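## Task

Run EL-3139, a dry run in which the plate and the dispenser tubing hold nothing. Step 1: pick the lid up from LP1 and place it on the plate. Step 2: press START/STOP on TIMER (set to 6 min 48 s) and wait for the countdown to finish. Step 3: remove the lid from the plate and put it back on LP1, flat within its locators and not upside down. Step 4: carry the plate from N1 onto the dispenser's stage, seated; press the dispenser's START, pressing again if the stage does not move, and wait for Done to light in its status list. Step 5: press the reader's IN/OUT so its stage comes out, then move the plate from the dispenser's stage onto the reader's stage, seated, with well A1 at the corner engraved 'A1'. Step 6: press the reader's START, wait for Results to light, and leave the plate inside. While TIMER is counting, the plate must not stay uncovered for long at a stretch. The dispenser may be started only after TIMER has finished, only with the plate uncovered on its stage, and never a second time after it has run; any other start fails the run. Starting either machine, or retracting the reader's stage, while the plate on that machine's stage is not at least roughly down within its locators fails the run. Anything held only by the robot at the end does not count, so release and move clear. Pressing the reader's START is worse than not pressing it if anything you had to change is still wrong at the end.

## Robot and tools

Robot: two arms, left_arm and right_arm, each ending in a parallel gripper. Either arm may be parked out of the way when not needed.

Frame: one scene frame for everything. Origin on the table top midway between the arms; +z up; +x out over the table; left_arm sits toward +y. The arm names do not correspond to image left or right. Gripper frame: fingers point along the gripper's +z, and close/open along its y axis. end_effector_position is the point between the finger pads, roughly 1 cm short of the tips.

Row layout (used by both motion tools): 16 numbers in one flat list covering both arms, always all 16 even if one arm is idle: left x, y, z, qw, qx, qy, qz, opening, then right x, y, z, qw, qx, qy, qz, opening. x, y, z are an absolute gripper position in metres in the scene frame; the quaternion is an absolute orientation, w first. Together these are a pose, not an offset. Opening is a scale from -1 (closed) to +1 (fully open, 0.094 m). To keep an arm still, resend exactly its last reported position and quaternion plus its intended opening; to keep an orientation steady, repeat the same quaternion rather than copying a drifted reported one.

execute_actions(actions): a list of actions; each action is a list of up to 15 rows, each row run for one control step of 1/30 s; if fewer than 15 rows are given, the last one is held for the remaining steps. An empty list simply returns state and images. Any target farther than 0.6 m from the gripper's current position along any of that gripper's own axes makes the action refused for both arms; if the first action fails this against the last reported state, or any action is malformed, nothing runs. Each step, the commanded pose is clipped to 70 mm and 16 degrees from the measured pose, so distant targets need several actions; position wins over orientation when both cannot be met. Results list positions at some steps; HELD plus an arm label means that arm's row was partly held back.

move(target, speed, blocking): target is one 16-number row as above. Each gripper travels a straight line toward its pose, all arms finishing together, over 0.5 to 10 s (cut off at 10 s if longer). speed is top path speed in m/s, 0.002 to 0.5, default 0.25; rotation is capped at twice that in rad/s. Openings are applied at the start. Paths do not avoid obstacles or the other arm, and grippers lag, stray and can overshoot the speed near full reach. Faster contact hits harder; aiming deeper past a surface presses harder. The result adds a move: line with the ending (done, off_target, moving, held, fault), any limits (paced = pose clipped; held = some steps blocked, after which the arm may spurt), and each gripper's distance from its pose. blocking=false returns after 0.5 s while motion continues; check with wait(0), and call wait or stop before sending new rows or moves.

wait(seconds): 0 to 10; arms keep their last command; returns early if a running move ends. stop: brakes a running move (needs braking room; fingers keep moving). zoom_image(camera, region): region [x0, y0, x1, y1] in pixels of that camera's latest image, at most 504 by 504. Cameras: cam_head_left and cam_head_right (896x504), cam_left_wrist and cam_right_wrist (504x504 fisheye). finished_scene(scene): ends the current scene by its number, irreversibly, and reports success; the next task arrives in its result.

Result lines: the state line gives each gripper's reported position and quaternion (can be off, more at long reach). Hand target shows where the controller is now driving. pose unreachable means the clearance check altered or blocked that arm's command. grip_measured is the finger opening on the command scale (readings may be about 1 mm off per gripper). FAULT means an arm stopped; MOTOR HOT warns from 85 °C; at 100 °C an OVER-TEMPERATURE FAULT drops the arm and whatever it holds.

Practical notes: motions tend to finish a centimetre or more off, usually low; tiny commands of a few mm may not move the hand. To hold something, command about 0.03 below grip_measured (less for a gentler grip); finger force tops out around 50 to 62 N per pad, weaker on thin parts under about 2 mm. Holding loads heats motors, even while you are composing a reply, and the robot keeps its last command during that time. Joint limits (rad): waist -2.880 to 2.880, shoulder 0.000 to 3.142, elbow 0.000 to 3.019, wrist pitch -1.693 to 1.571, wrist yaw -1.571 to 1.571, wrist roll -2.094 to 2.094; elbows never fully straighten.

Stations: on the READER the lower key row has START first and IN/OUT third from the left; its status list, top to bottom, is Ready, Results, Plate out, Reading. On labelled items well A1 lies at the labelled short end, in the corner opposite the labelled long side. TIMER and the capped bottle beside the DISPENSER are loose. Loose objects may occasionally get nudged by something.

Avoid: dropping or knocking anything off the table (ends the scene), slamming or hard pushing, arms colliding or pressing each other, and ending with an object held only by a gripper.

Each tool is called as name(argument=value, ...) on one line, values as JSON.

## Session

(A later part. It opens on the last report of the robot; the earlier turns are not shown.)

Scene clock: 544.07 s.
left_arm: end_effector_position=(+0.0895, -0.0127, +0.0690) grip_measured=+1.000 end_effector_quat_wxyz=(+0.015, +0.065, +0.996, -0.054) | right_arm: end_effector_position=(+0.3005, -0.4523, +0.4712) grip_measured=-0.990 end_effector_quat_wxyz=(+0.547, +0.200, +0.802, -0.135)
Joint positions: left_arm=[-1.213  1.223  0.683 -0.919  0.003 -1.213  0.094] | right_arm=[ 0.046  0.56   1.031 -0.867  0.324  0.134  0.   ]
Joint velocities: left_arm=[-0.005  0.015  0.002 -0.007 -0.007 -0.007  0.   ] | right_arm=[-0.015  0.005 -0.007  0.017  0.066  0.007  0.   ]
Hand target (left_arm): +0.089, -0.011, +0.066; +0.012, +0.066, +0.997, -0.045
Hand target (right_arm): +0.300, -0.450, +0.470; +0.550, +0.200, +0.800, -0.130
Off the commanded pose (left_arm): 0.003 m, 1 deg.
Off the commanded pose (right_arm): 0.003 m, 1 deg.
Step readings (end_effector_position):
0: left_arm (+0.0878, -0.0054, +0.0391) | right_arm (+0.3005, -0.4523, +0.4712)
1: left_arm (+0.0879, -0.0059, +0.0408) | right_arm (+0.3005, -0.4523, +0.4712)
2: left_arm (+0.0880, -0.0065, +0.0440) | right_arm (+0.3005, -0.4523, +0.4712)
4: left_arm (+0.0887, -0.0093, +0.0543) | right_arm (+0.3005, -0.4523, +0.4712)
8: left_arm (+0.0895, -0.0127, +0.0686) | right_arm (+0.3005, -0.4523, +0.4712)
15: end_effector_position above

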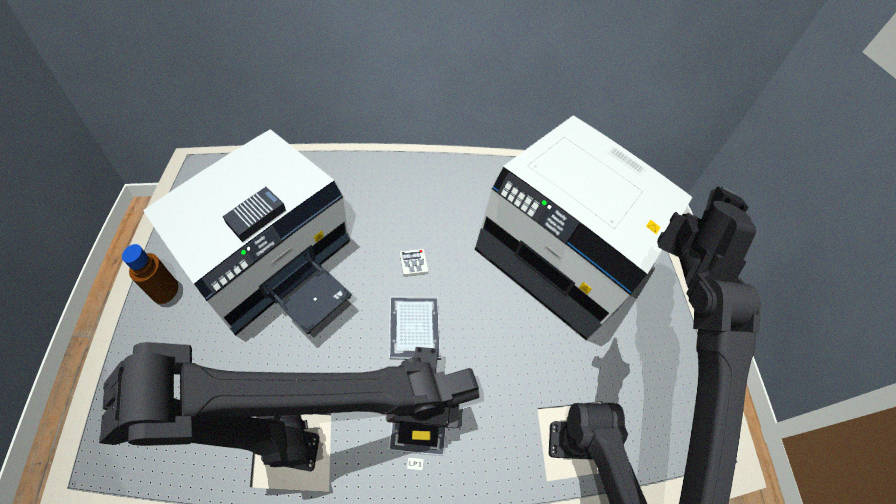

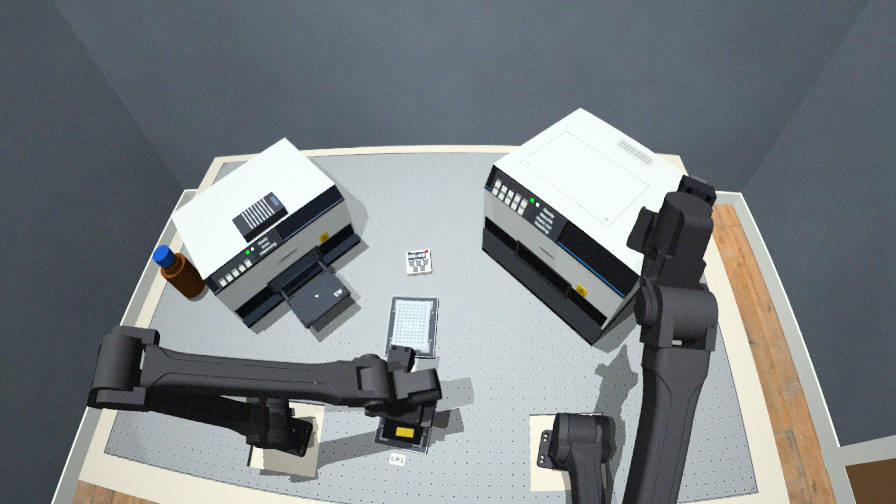

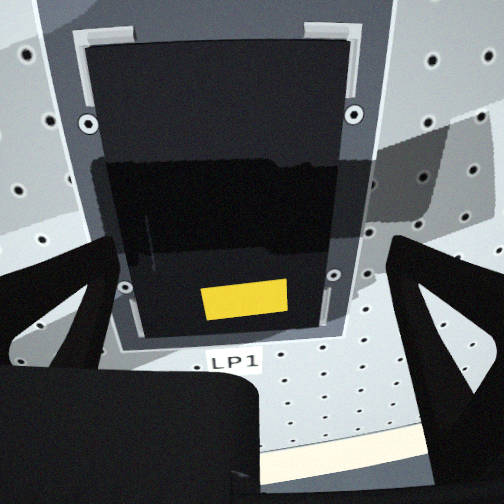

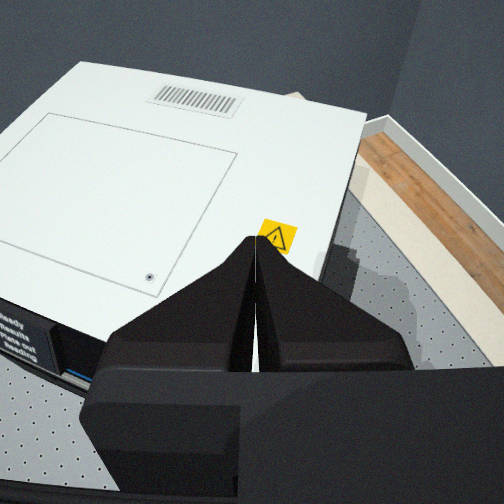

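move(target=[0.11,-0.02,0.14,0.012,0.04,0.997,-0.03,1,0.30,-0.45,0.47,0.55,0.2,0.8,-0.13,-1])

move(target=[0.35,-0.006,0.14,0,0.007,1,0,1,0.30,-0.45,0.47,0.55,0.2,0.8,-0.13,-1])

Scene clock: 546.47 s.
left_arm: end_effector_position=(+0.1034, -0.0079, +0.1253) grip_measured=+1.000 end_effector_quat_wxyz=(+0.006, +0.043, +0.999, -0.017) | right_arm: end_effector_position=(+0.3005, -0.4523, +0.4712) grip_measured=-0.990 end_effector_quat_wxyz=(+0.547, +0.200, +0.802, -0.135)
Joint positions: left_arm=[-1.168  1.191  0.826 -1.169 -0.002 -1.213  0.094] | right_arm=[ 0.046  0.56   1.031 -0.867  0.324  0.134  0.   ]
Joint velocities: left_arm=[-0.005 -0.005  0.002 -0.017 -0.051  0.022  0.   ] | right_arm=[-0.005 -0.015 -0.002  0.002  0.022  0.037 -0.   ]
Hand target (left_arm): +0.110, -0.019, +0.140; +0.013, +0.040, +0.999, -0.031
Hand target (right_arm): +0.300, -0.450, +0.470; +0.550, +0.200, +0.800, -0.130
Off the commanded pose (left_arm): 0.020 m, 2 deg.
Off the commanded pose (right_arm): 0.003 m, 1 deg.
move: off_target (left_arm)

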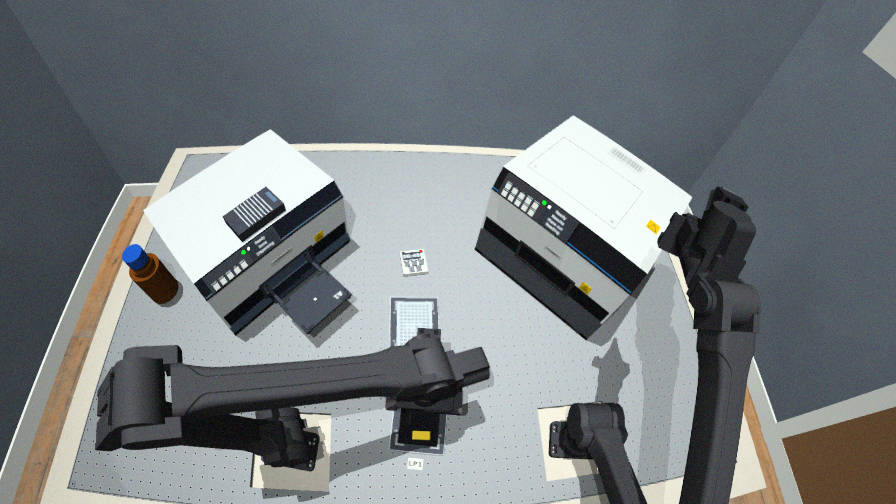

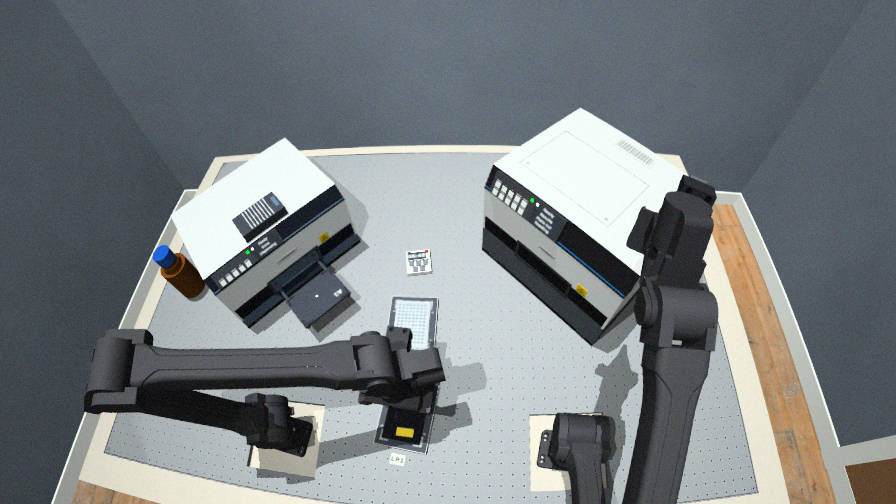

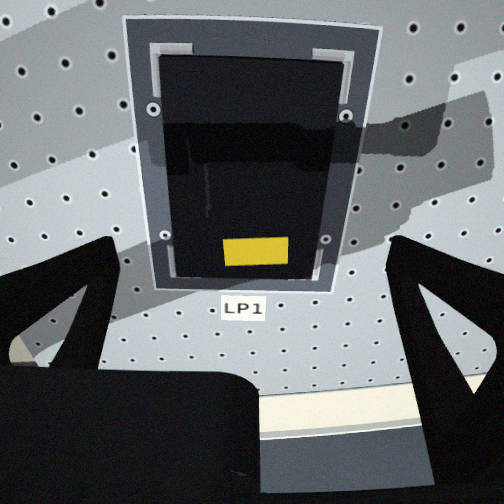

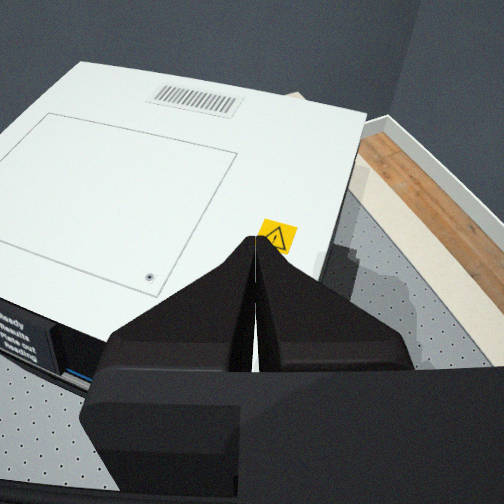

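Scene clock: 547.97 s.
left_arm: end_effector_position=(+0.3395, +0.0052, +0.1264) grip_measured=+1.000 end_effector_quat_wxyz=(-0.007, -0.003, +1.000, +0.007) | right_arm: end_effector_position=(+0.3005, -0.4523, +0.4712) grip_measured=-0.990 end_effector_quat_wxyz=(+0.547, +0.200, +0.802, -0.135)
Joint positions: left_arm=[-0.599  1.539  1.166 -1.218 -0.002 -0.735  0.094] | right_arm=[ 0.046  0.56   1.031 -0.867  0.324  0.134  0.   ]
Joint velocities: left_arm=[-0.015  0.005 -0.022 -0.007 -0.037 -0.007  0.   ] | right_arm=[ 0.005  0.015  0.007 -0.007 -0.037  0.095  0.001]
Hand target (left_arm): +0.352, -0.008, +0.140; +0.004, +0.007, +1.000, -0.003
Hand target (right_arm): +0.300, -0.450, +0.470; +0.550, +0.200, +0.800, -0.130
Off the commanded pose (left_arm): 0.021 m, 2 deg.
Off the commanded pose (right_arm): 0.003 m, 1 deg.
move: off_target (left_arm)

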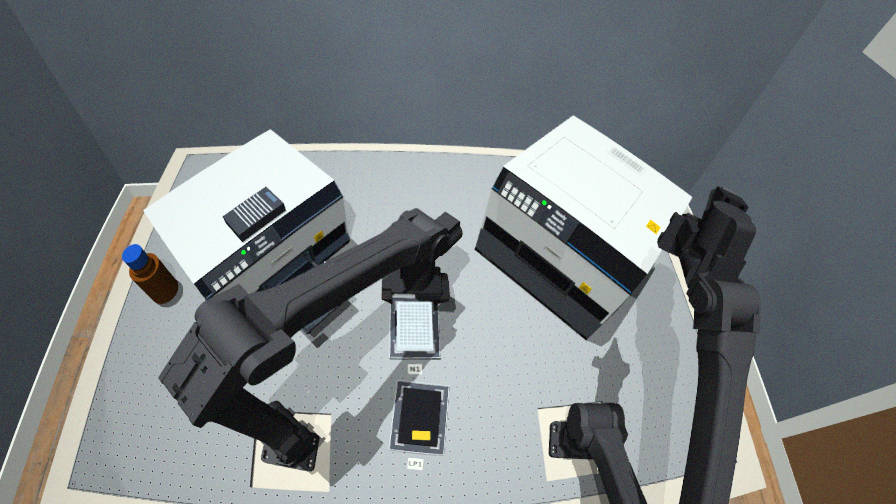

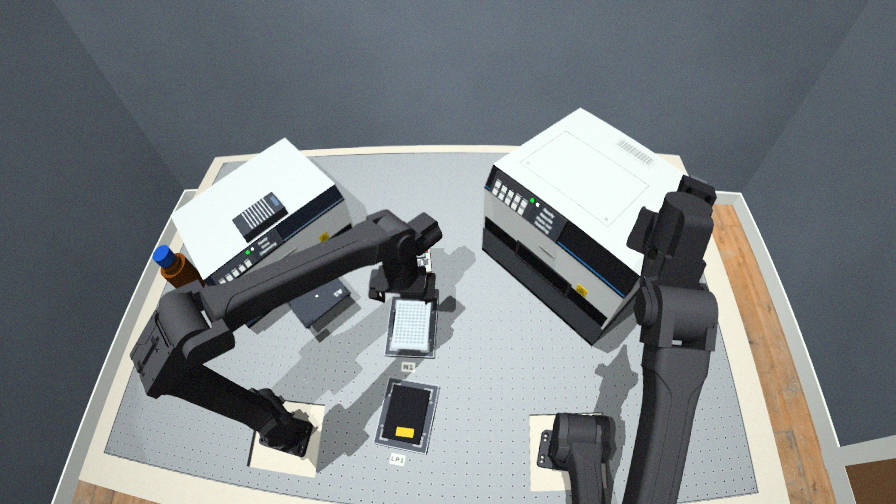

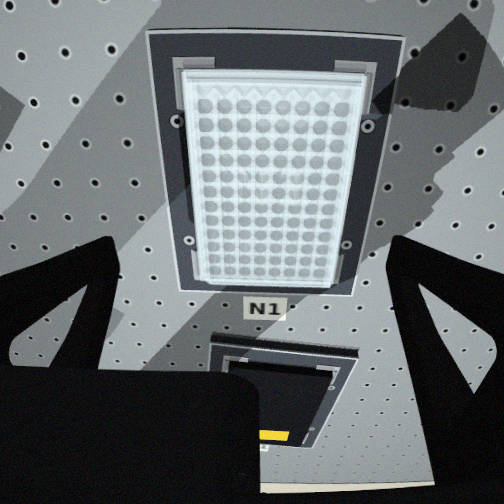

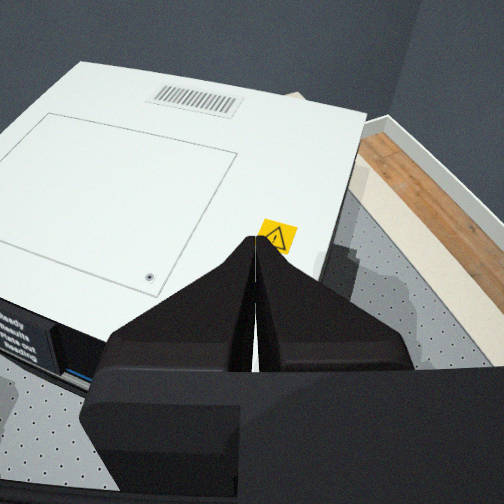

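zoom_image(camera="cam_left_wrist", region=[150,40,410,300])

zoom_image(camera="cam_head_right", region=[370,290,460,460])

move(target=[0.310,0.001,0.058,0,0.012,1,0,1,0.30,-0.45,0.47,0.55,0.2,0.8,-0.13,-1], speed=0.12)

Region (150, 40, 410, 300) of cam_left_wrist's 504x504 image, scaled by 1.938, with more detail than that image has.

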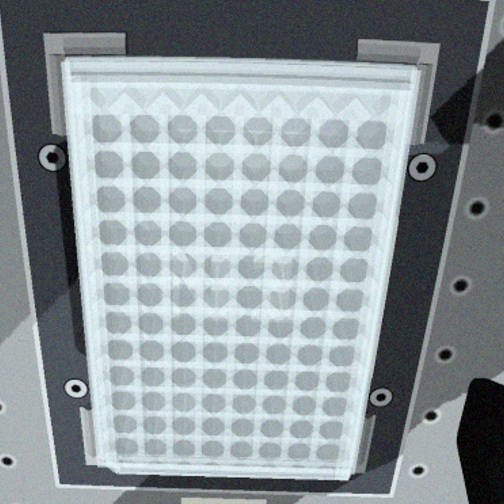

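Region (370, 290, 460, 460) of cam_head_right's 896x504 image, scaled by 2.965, with more detail than that image has; it fills the left 267 columns of this view, and the rest is white.

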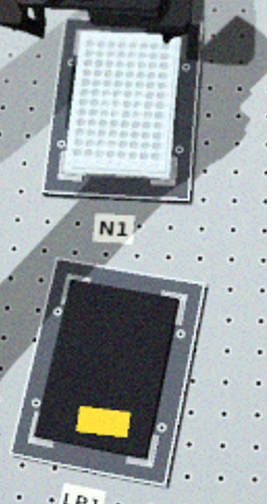

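Scene clock: 553.33 s.
left_arm: end_effector_position=(+0.3150, +0.0011, +0.0687) grip_measured=+1.000 end_effector_quat_wxyz=(+0.007, +0.015, +1.000, -0.005) | right_arm: end_effector_position=(+0.3005, -0.4523, +0.4712) grip_measured=-0.990 end_effector_quat_wxyz=(+0.547, +0.200, +0.802, -0.135)
Joint positions: left_arm=[-0.646  1.549  1.01  -1.015 -0.002 -0.747  0.094] | right_arm=[ 0.046  0.56   1.031 -0.867  0.324  0.134  0.   ]
Joint velocities: left_arm=[ 0.005  0.015 -0.012  0.017 -0.007 -0.051  0.   ] | right_arm=[ 0.015 -0.015 -0.002  0.007  0.066 -0.007 -0.   ]
Hand target (left_arm): +0.310, +0.001, +0.058; -0.000, +0.012, +1.000, +0.000
Hand target (right_arm): +0.300, -0.450, +0.470; +0.550, +0.200, +0.800, -0.130
Off the commanded pose (left_arm): 0.012 m, 1 deg.
Off the commanded pose (right_arm): 0.003 m, 1 deg.
move: off_target (left_arm)

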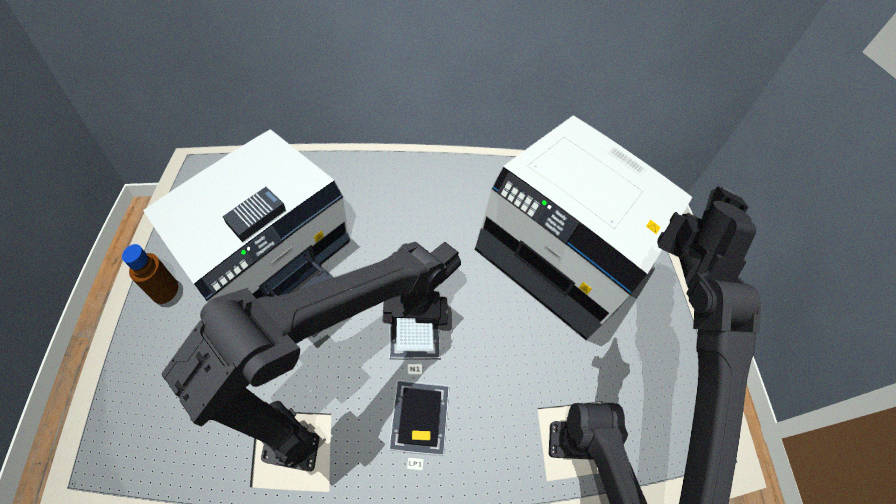

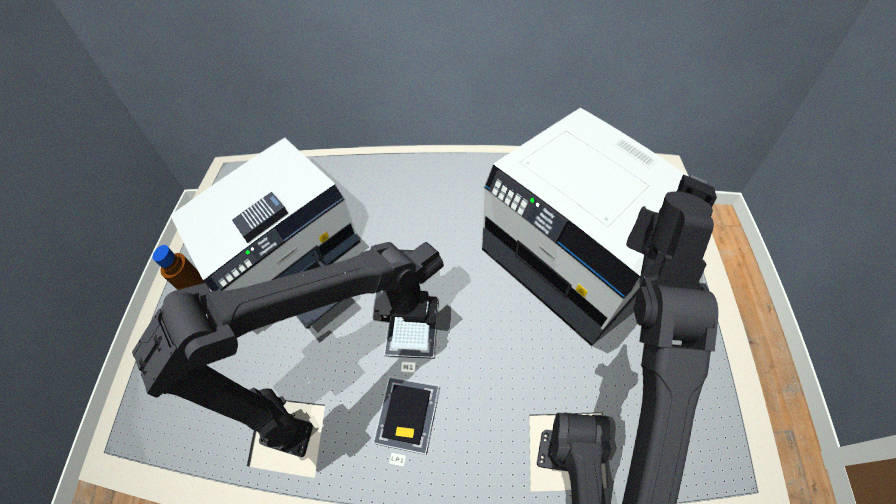

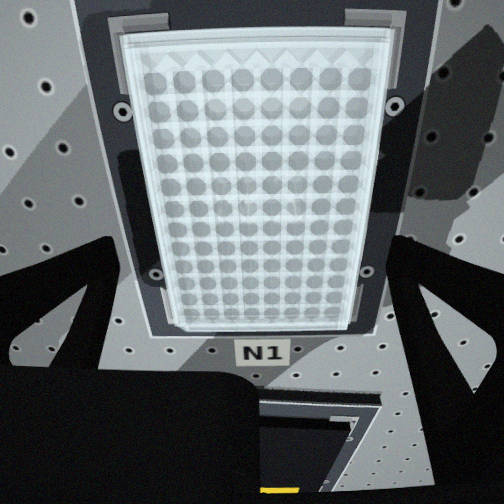

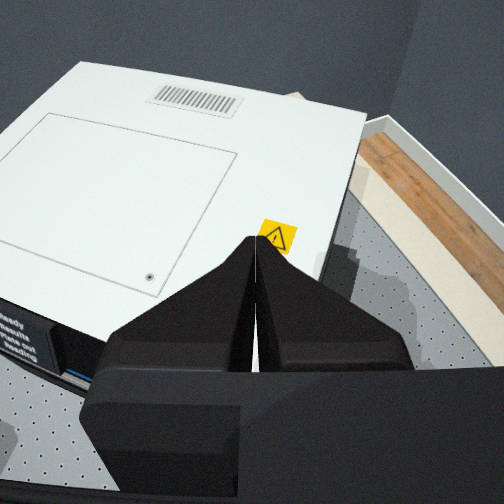

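execute_actions(actions=[[[0.308,-0.001,0.046,0,-0.002,1,0,1,0.30,-0.45,0.47,0.55,0.2,0.8,-0.13,-1]],[[0.308,-0.001,0.036,0,-0.002,1,0,1,0.30,-0.45,0.47,0.55,0.2,0.8,-0.13,-1]],[[0.308,-0.001,0.030,0,-0.002,1,0,1,0.30,-0.45,0.47,0.55,0.2,0.8,-0.13,-1]]])

Scene clock: 558.77 s.
left_arm: end_effector_position=(+0.3149, -0.0017, +0.0426) grip_measured=+1.000 end_effector_quat_wxyz=(+0.009, -0.000, +1.000, -0.007) | right_arm: end_effector_position=(+0.3005, -0.4523, +0.4712) grip_measured=-0.990 end_effector_quat_wxyz=(+0.547, +0.200, +0.802, -0.135)
Joint positions: left_arm=[-0.651  1.59   0.978 -0.936 -0.002 -0.782  0.094] | right_arm=[ 0.046  0.56   1.031 -0.867  0.324  0.134  0.   ]
Joint velocities: left_arm=[-0.005 -0.015  0.002 -0.022 -0.022  0.051  0.   ] | right_arm=[-0.005 -0.005 -0.017  0.002  0.007 -0.051 -0.   ]
Hand target (left_arm): +0.308, -0.001, +0.030; -0.000, -0.002, +1.000, +0.000
Hand target (right_arm): +0.300, -0.450, +0.470; +0.550, +0.200, +0.800, -0.130
Off the commanded pose (left_arm): 0.014 m, 1 deg.
Off the commanded pose (right_arm): 0.003 m, 1 deg.
Step readings (end_effector_position; steps 1 to 15: 1st action; 16 to 30: 2nd action; 31 to 45: 3rd action):
0: left_arm (+0.3150, +0.0011, +0.0687) | right_arm (+0.3005, -0.4523, +0.4712)
1: left_arm (+0.3154, +0.0007, +0.0678) | right_arm (+0.3005, -0.4523, +0.4712)
2: left_arm (+0.3161, -0.0005, +0.0667) | right_arm (+0.3005, -0.4523, +0.4712)
4: left_arm (+0.3158, -0.0011, +0.0634) | right_arm (+0.3005, -0.4523, +0.4712)
8: left_arm (+0.3141, -0.0008, +0.0582) | right_arm (+0.3005, -0.4523, +0.4712)
15: left_arm (+0.3141, -0.0009, +0.0573) | right_arm (+0.3005, -0.4523, +0.4712)
16: left_arm (+0.3144, -0.0013, +0.0565) | right_arm (+0.3005, -0.4523, +0.4712)
17: left_arm (+0.3153, -0.0022, +0.0557) | right_arm (+0.3005, -0.4523, +0.4712)
19: left_arm (+0.3154, -0.0023, +0.0530) | right_arm (+0.3005, -0.4523, +0.4712)
23: left_arm (+0.3145, -0.0013, +0.0484) | right_arm (+0.3005, -0.4523, +0.4712)
30: left_arm (+0.3144, -0.0013, +0.0476) | right_arm (+0.3005, -0.4523, +0.4712)
31: left_arm (+0.3146, -0.0015, +0.0471) | right_arm (+0.3005, -0.4523, +0.4712)
32: left_arm (+0.3151, -0.0020, +0.0467) | right_arm (+0.3005, -0.4523, +0.4712)
34: left_arm (+0.3155, -0.0023, +0.0454) | right_arm (+0.3005, -0.4523, +0.4712)
38: left_arm (+0.3149, -0.0018, +0.0431) | right_arm (+0.3005, -0.4523, +0.4712)
45: end_effector_position above

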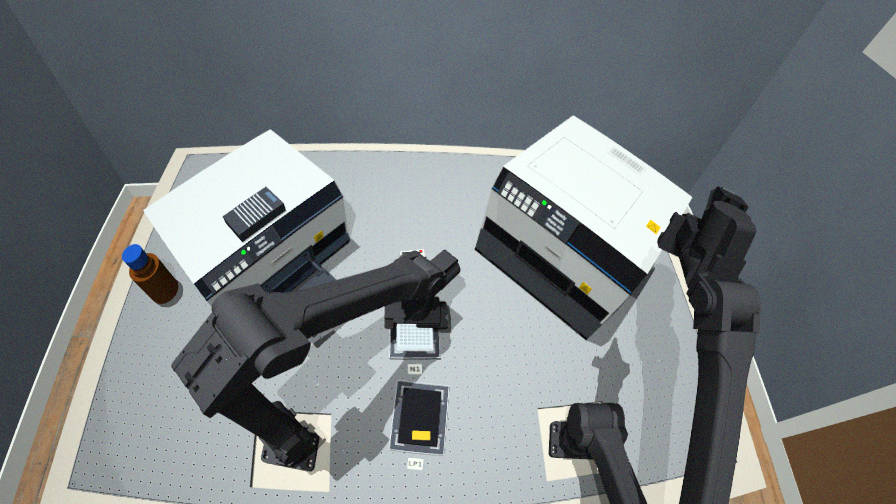

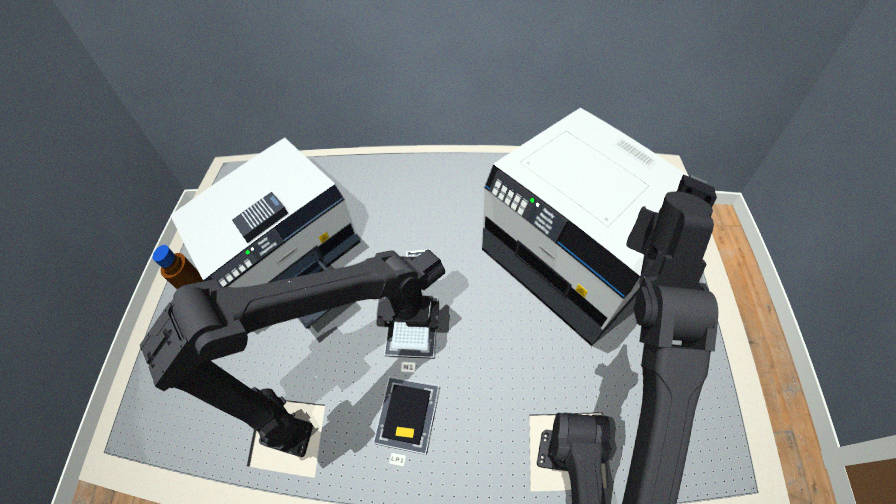

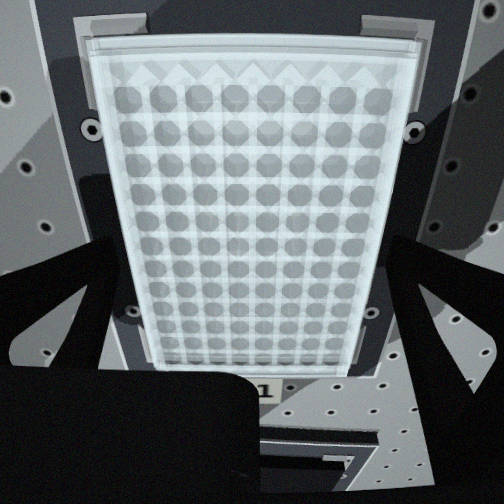

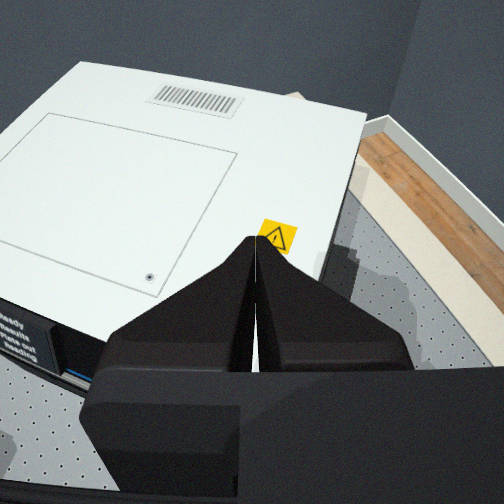

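execute_actions(actions=[[[0.309,-0.002,0.030,0,0.01,1,0,0.83,0.30,-0.45,0.47,0.55,0.2,0.8,-0.13,-1]],[[0.309,-0.002,0.030,0,0.01,1,0,0.74,0.30,-0.45,0.47,0.55,0.2,0.8,-0.13,-1]],[[0.317,-0.004,0.066,0.028,0.005,1,-0.026,0.74,0.30,-0.45,0.47,0.55,0.2,0.8,-0.13,-1]]])

move(target=[0.31,0.02,0.21,0,0.15,0.989,0,0.74,0.30,-0.45,0.47,0.55,0.2,0.8,-0.13,-1], speed=0.2)

Scene clock: 564.10 s.
left_arm: end_effector_position=(+0.3181, -0.0049, +0.0669) grip_measured=+0.754 end_effector_quat_wxyz=(+0.030, -0.000, +0.999, -0.029) | right_arm: end_effector_position=(+0.3005, -0.4523, +0.4712) grip_measured=-0.990 end_effector_quat_wxyz=(+0.547, +0.200, +0.802, -0.135)
Joint positions: left_arm=[-0.651  1.529  0.978 -0.936 -0.002 -0.782  0.082] | right_arm=[ 0.046  0.56   1.031 -0.867  0.324  0.134  0.   ]
Joint velocities: left_arm=[ 0.005 -0.015 -0.012 -0.007  0.022  0.037  0.   ] | right_arm=[-0.015  0.005 -0.007  0.007 -0.022 -0.066 -0.   ]
Hand target (left_arm): +0.317, -0.004, +0.066; +0.028, +0.005, +0.999, -0.026
Hand target (right_arm): +0.300, -0.450, +0.470; +0.550, +0.200, +0.800, -0.130
Off the commanded pose (left_arm): 0.002 m, 1 deg.
Off the commanded pose (right_arm): 0.003 m, 1 deg.
Step readings (end_effector_position; steps 1 to 15: 1st action; 16 to 30: 2nd action; 31 to 45: 3rd action):
0: left_arm (+0.3149, -0.0017, +0.0426) | right_arm (+0.3005, -0.4523, +0.4712)
1: left_arm (+0.3149, -0.0017, +0.0426) | right_arm (+0.3005, -0.4523, +0.4712)
2: left_arm (+0.3149, -0.0017, +0.0426) | right_arm (+0.3005, -0.4523, +0.4712)
4: left_arm (+0.3148, -0.0017, +0.0424) | right_arm (+0.3005, -0.4523, +0.4712)
8: left_arm (+0.3148, -0.0016, +0.0421) | right_arm (+0.3005, -0.4523, +0.4712)
15: left_arm (+0.3148, -0.0016, +0.0421) | right_arm (+0.3005, -0.4523, +0.4712)
16: left_arm (+0.3148, -0.0016, +0.0421) | right_arm (+0.3005, -0.4523, +0.4712)
17: left_arm (+0.3148, -0.0016, +0.0420) | right_arm (+0.3005, -0.4523, +0.4712)
19: left_arm (+0.3148, -0.0016, +0.0420) | right_arm (+0.3005, -0.4523, +0.4712)
23: left_arm (+0.3148, -0.0016, +0.0420) | right_arm (+0.3005, -0.4523, +0.4712)
30: left_arm (+0.3148, -0.0016, +0.0420) | right_arm (+0.3005, -0.4523, +0.4712)
31: left_arm (+0.3150, -0.0018, +0.0433) | right_arm (+0.3005, -0.4523, +0.4712)
32: left_arm (+0.3152, -0.0020, +0.0453) | right_arm (+0.3005, -0.4523, +0.4712)
34: left_arm (+0.3162, -0.0031, +0.0524) | right_arm (+0.3005, -0.4523, +0.4712)
38: left_arm (+0.3178, -0.0047, +0.0651) | right_arm (+0.3005, -0.4523, +0.4712)
45: end_effector_position above

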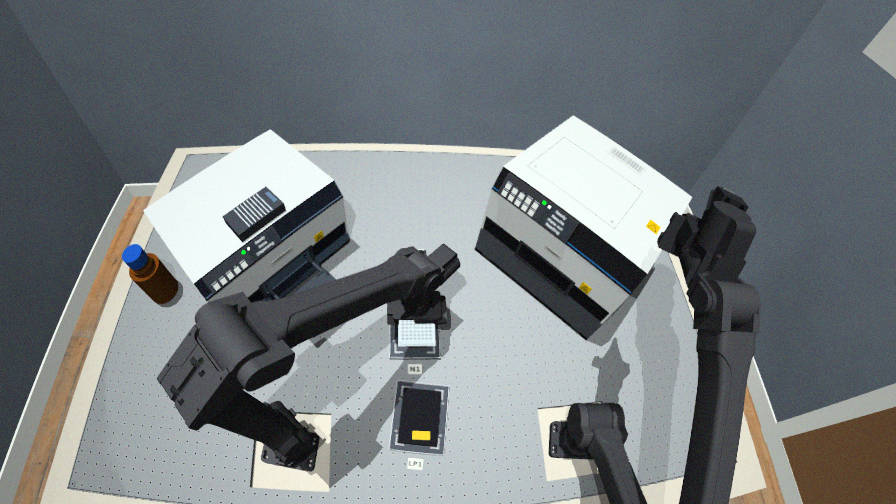

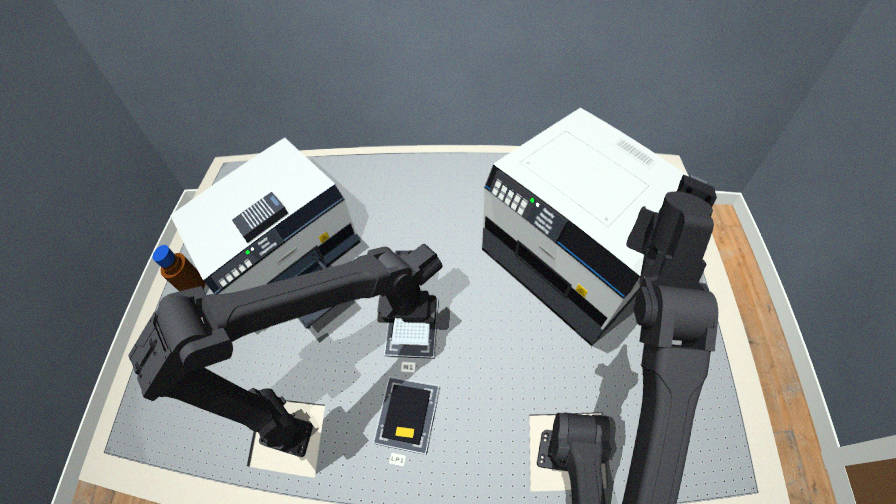

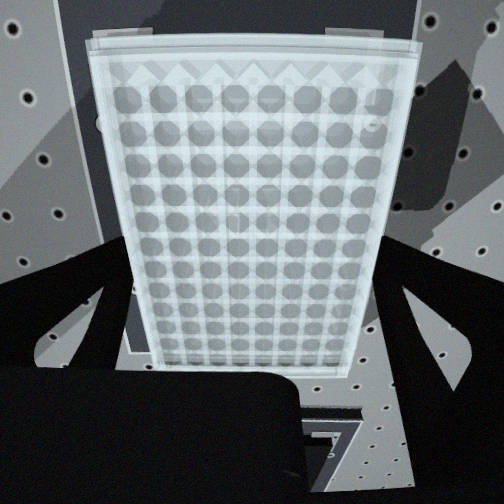

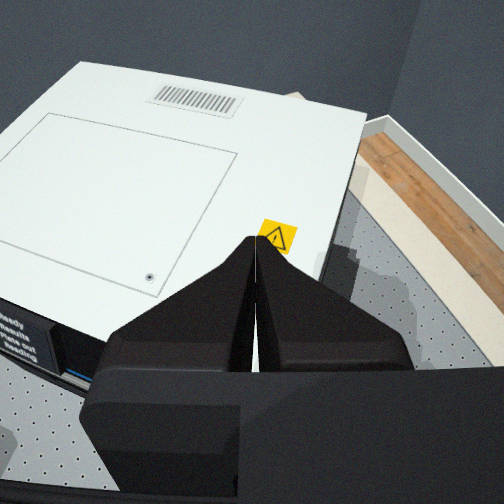

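Scene clock: 565.40 s.
left_arm: end_effector_position=(+0.2955, +0.0285, +0.1902) grip_measured=+0.754 end_effector_quat_wxyz=(-0.017, +0.146, +0.989, +0.013) | right_arm: end_effector_position=(+0.3005, -0.4523, +0.4712) grip_measured=-0.990 end_effector_quat_wxyz=(+0.547, +0.200, +0.802, -0.135)
Joint positions: left_arm=[-0.63   1.382  1.172 -1.404 -0.002 -0.467  0.082] | right_arm=[ 0.046  0.56   1.031 -0.867  0.324  0.134  0.   ]
Joint velocities: left_arm=[ 0.024 -0.005 -0.002 -0.017  0.007  0.007  0.   ] | right_arm=[-0.015 -0.015  0.002 -0.002  0.037  0.007  0.001]
Hand target (left_arm): +0.309, +0.022, +0.210; +0.001, +0.149, +0.989, +0.000
Hand target (right_arm): +0.300, -0.450, +0.470; +0.550, +0.200, +0.800, -0.130
Off the commanded pose (left_arm): 0.026 m, 2 deg.
Off the commanded pose (right_arm): 0.003 m, 1 deg.
move: off_target (left_arm)

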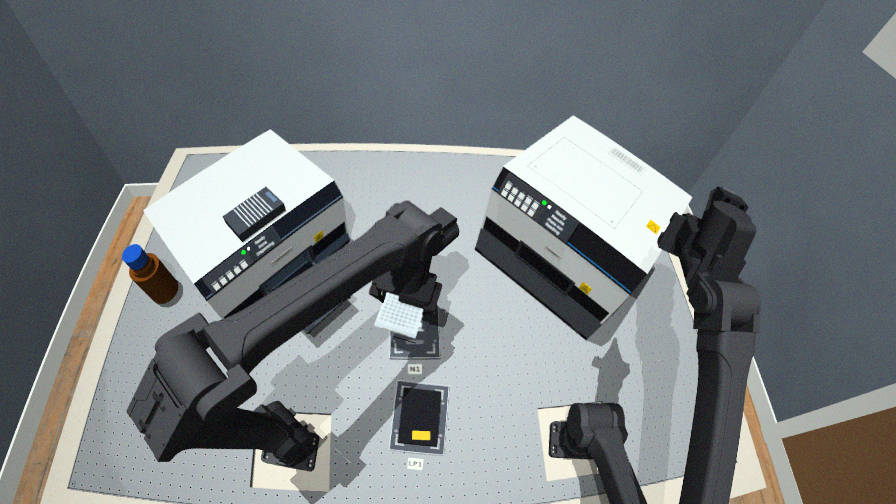

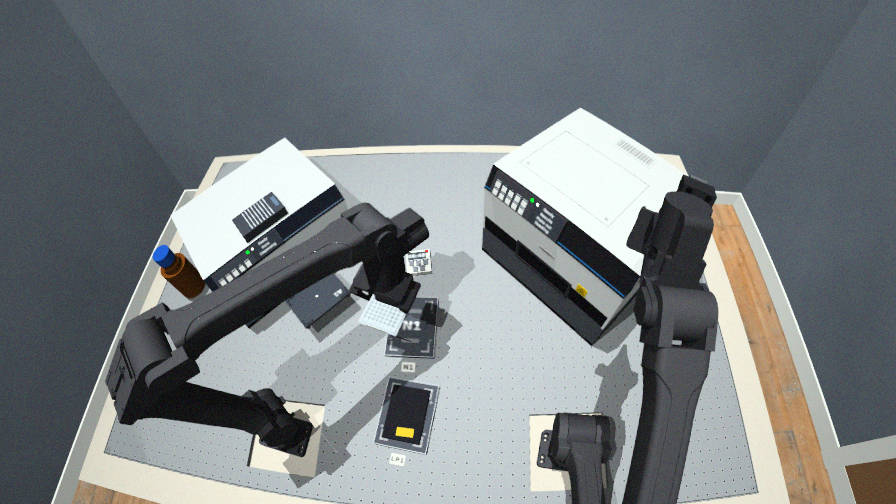

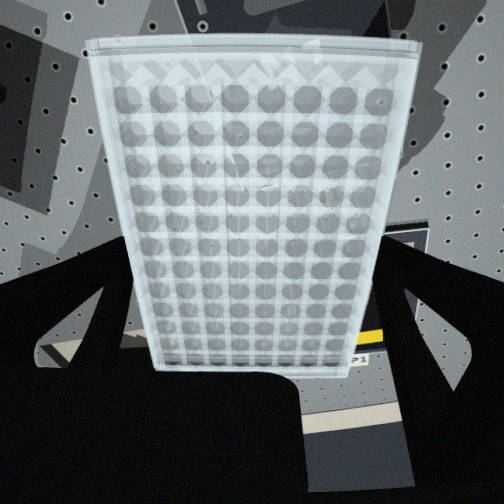

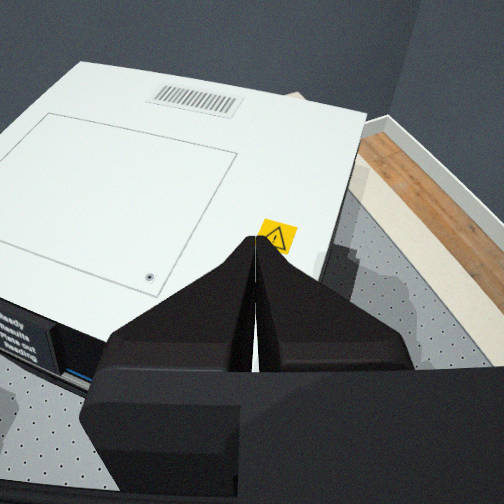

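Grip reads 0.754, so I'll tighten to 0.72.

zoom_image(camera="cam_head_left", region=[365,285,445,345])

move(target=[0.358,0.236,0.20,0,0.387,0.922,0,0.72,0.30,-0.45,0.47,0.55,0.2,0.8,-0.13,-1], speed=0.2)

move(target=[0.346,0.24,0.14,0,0.387,0.922,0,0.72,0.30,-0.45,0.47,0.55,0.2,0.8,-0.13,-1], speed=0.1)

Region (365, 285, 445, 345) of cam_head_left's 896x504 image, scaled by 6.300, with more detail than that image has; it fills the top 378 rows of this view, and the rest is white.

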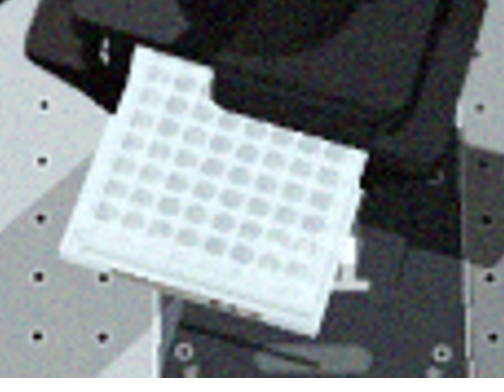

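Scene clock: 569.80 s.
left_arm: end_effector_position=(+0.3614, +0.2376, +0.1999) grip_measured=+0.739 end_effector_quat_wxyz=(-0.002, +0.379, +0.925, +0.002) | right_arm: end_effector_position=(+0.3005, -0.4523, +0.4712) grip_measured=-0.990 end_effector_quat_wxyz=(+0.547, +0.200, +0.802, -0.135)
Joint positions: left_arm=[-0.026  1.258  1.085 -1.401 -0.005  0.621  0.082] | right_arm=[ 0.046  0.56   1.031 -0.867  0.324  0.134  0.   ]
Joint velocities: left_arm=[-0.005 -0.005 -0.012  0.002 -0.051  0.022 -0.002] | right_arm=[-0.005 -0.005 -0.002 -0.022 -0.022 -0.051 -0.   ]
Hand target (left_arm): +0.361, +0.236, +0.200; +0.005, +0.387, +0.922, +0.001
Hand target (right_arm): +0.300, -0.450, +0.470; +0.550, +0.200, +0.800, -0.130
Off the commanded pose (left_arm): 0.004 m, 1 deg.
Off the commanded pose (right_arm): 0.003 m, 1 deg.
move: done

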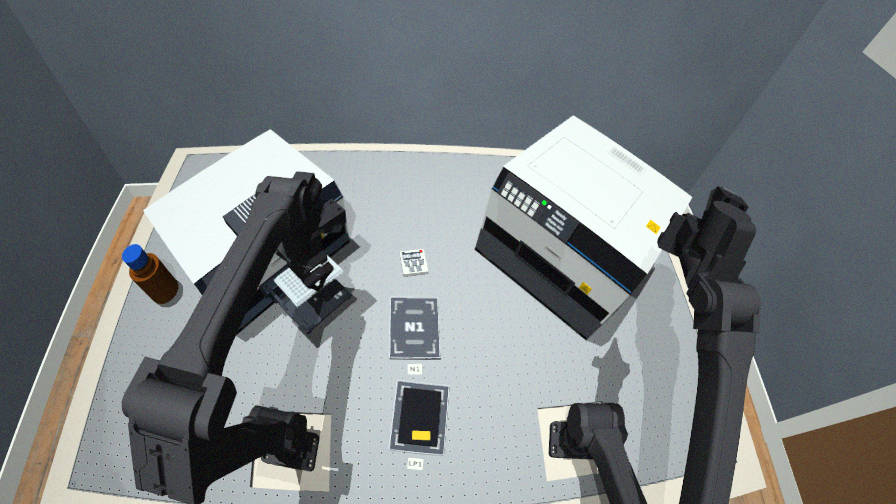

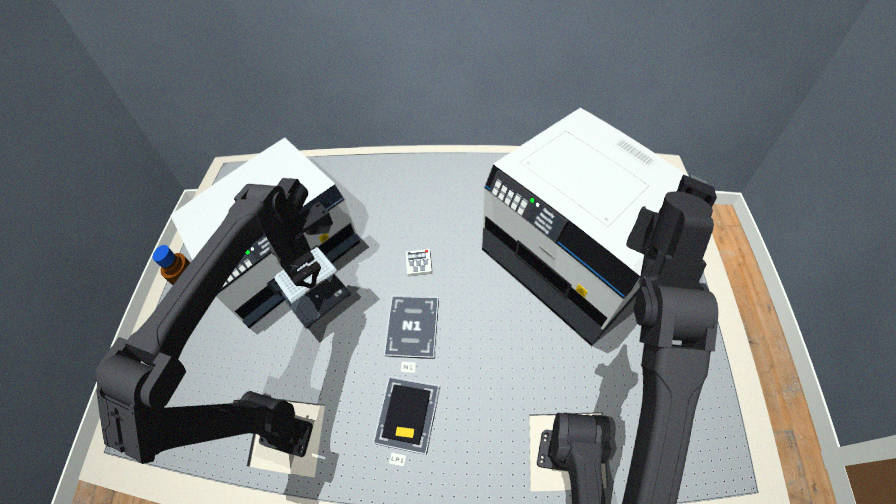

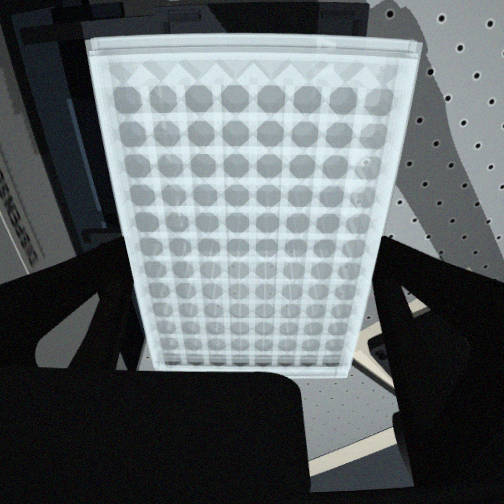

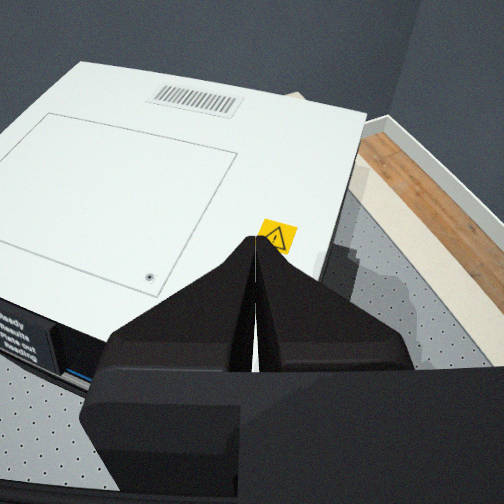

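Scene clock: 570.73 s.
left_arm: end_effector_position=(+0.3472, +0.2397, +0.1432) grip_measured=+0.739 end_effector_quat_wxyz=(-0.002, +0.382, +0.924, +0.002) | right_arm: end_effector_position=(+0.3005, -0.4523, +0.4712) grip_measured=-0.990 end_effector_quat_wxyz=(+0.547, +0.200, +0.802, -0.135)
Joint positions: left_arm=[-0.026  1.258  0.931 -1.247 -0.004  0.628  0.082] | right_arm=[ 0.046  0.56   1.031 -0.867  0.324  0.134  0.   ]
Joint velocities: left_arm=[ 0.015 -0.005  0.007 -0.007 -0.007 -0.022 -0.001] | right_arm=[-0.005 -0.015  0.002  0.022  0.007 -0.007 -0.   ]
Hand target (left_arm): +0.347, +0.240, +0.140; -0.000, +0.387, +0.922, -0.000
Hand target (right_arm): +0.300, -0.450, +0.470; +0.550, +0.200, +0.800, -0.130
Off the commanded pose (left_arm): 0.003 m, 1 deg.
Off the commanded pose (right_arm): 0.003 m, 1 deg.
move: done

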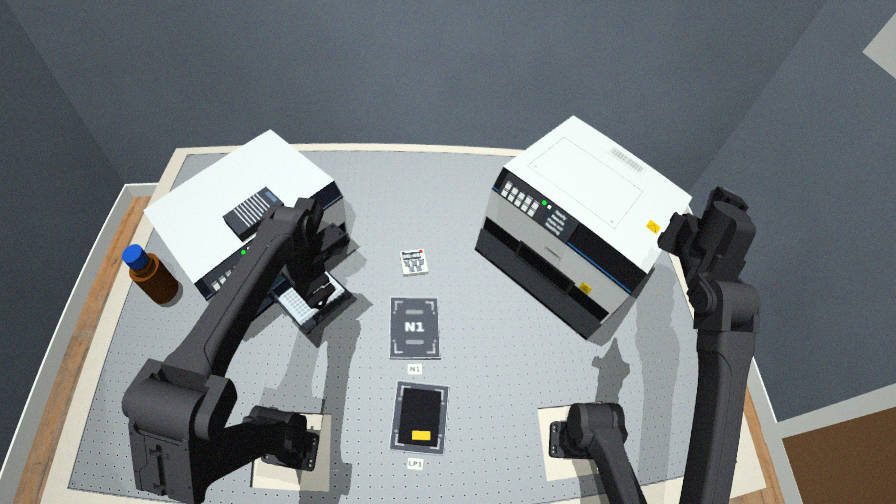

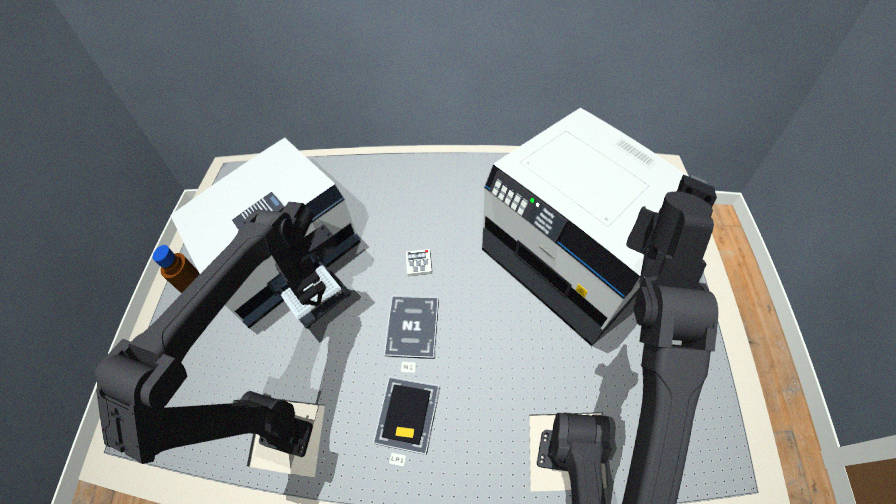

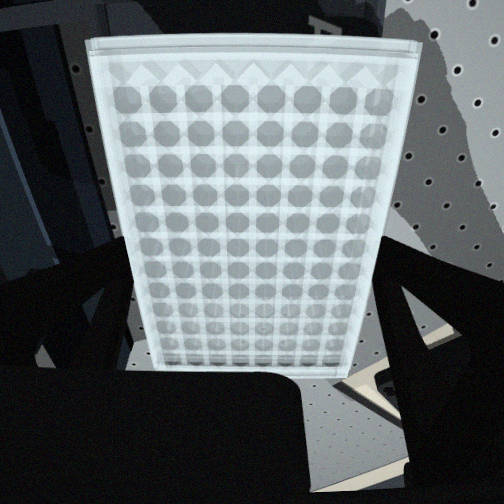

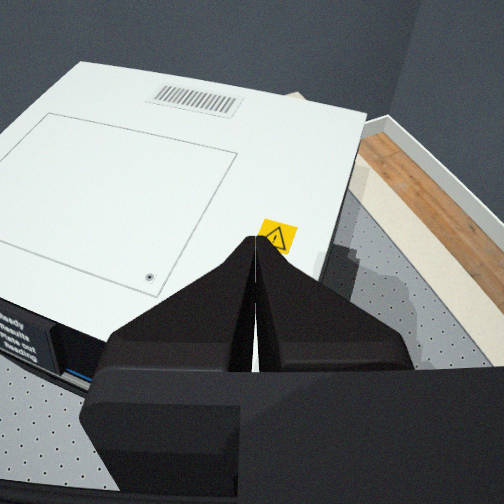

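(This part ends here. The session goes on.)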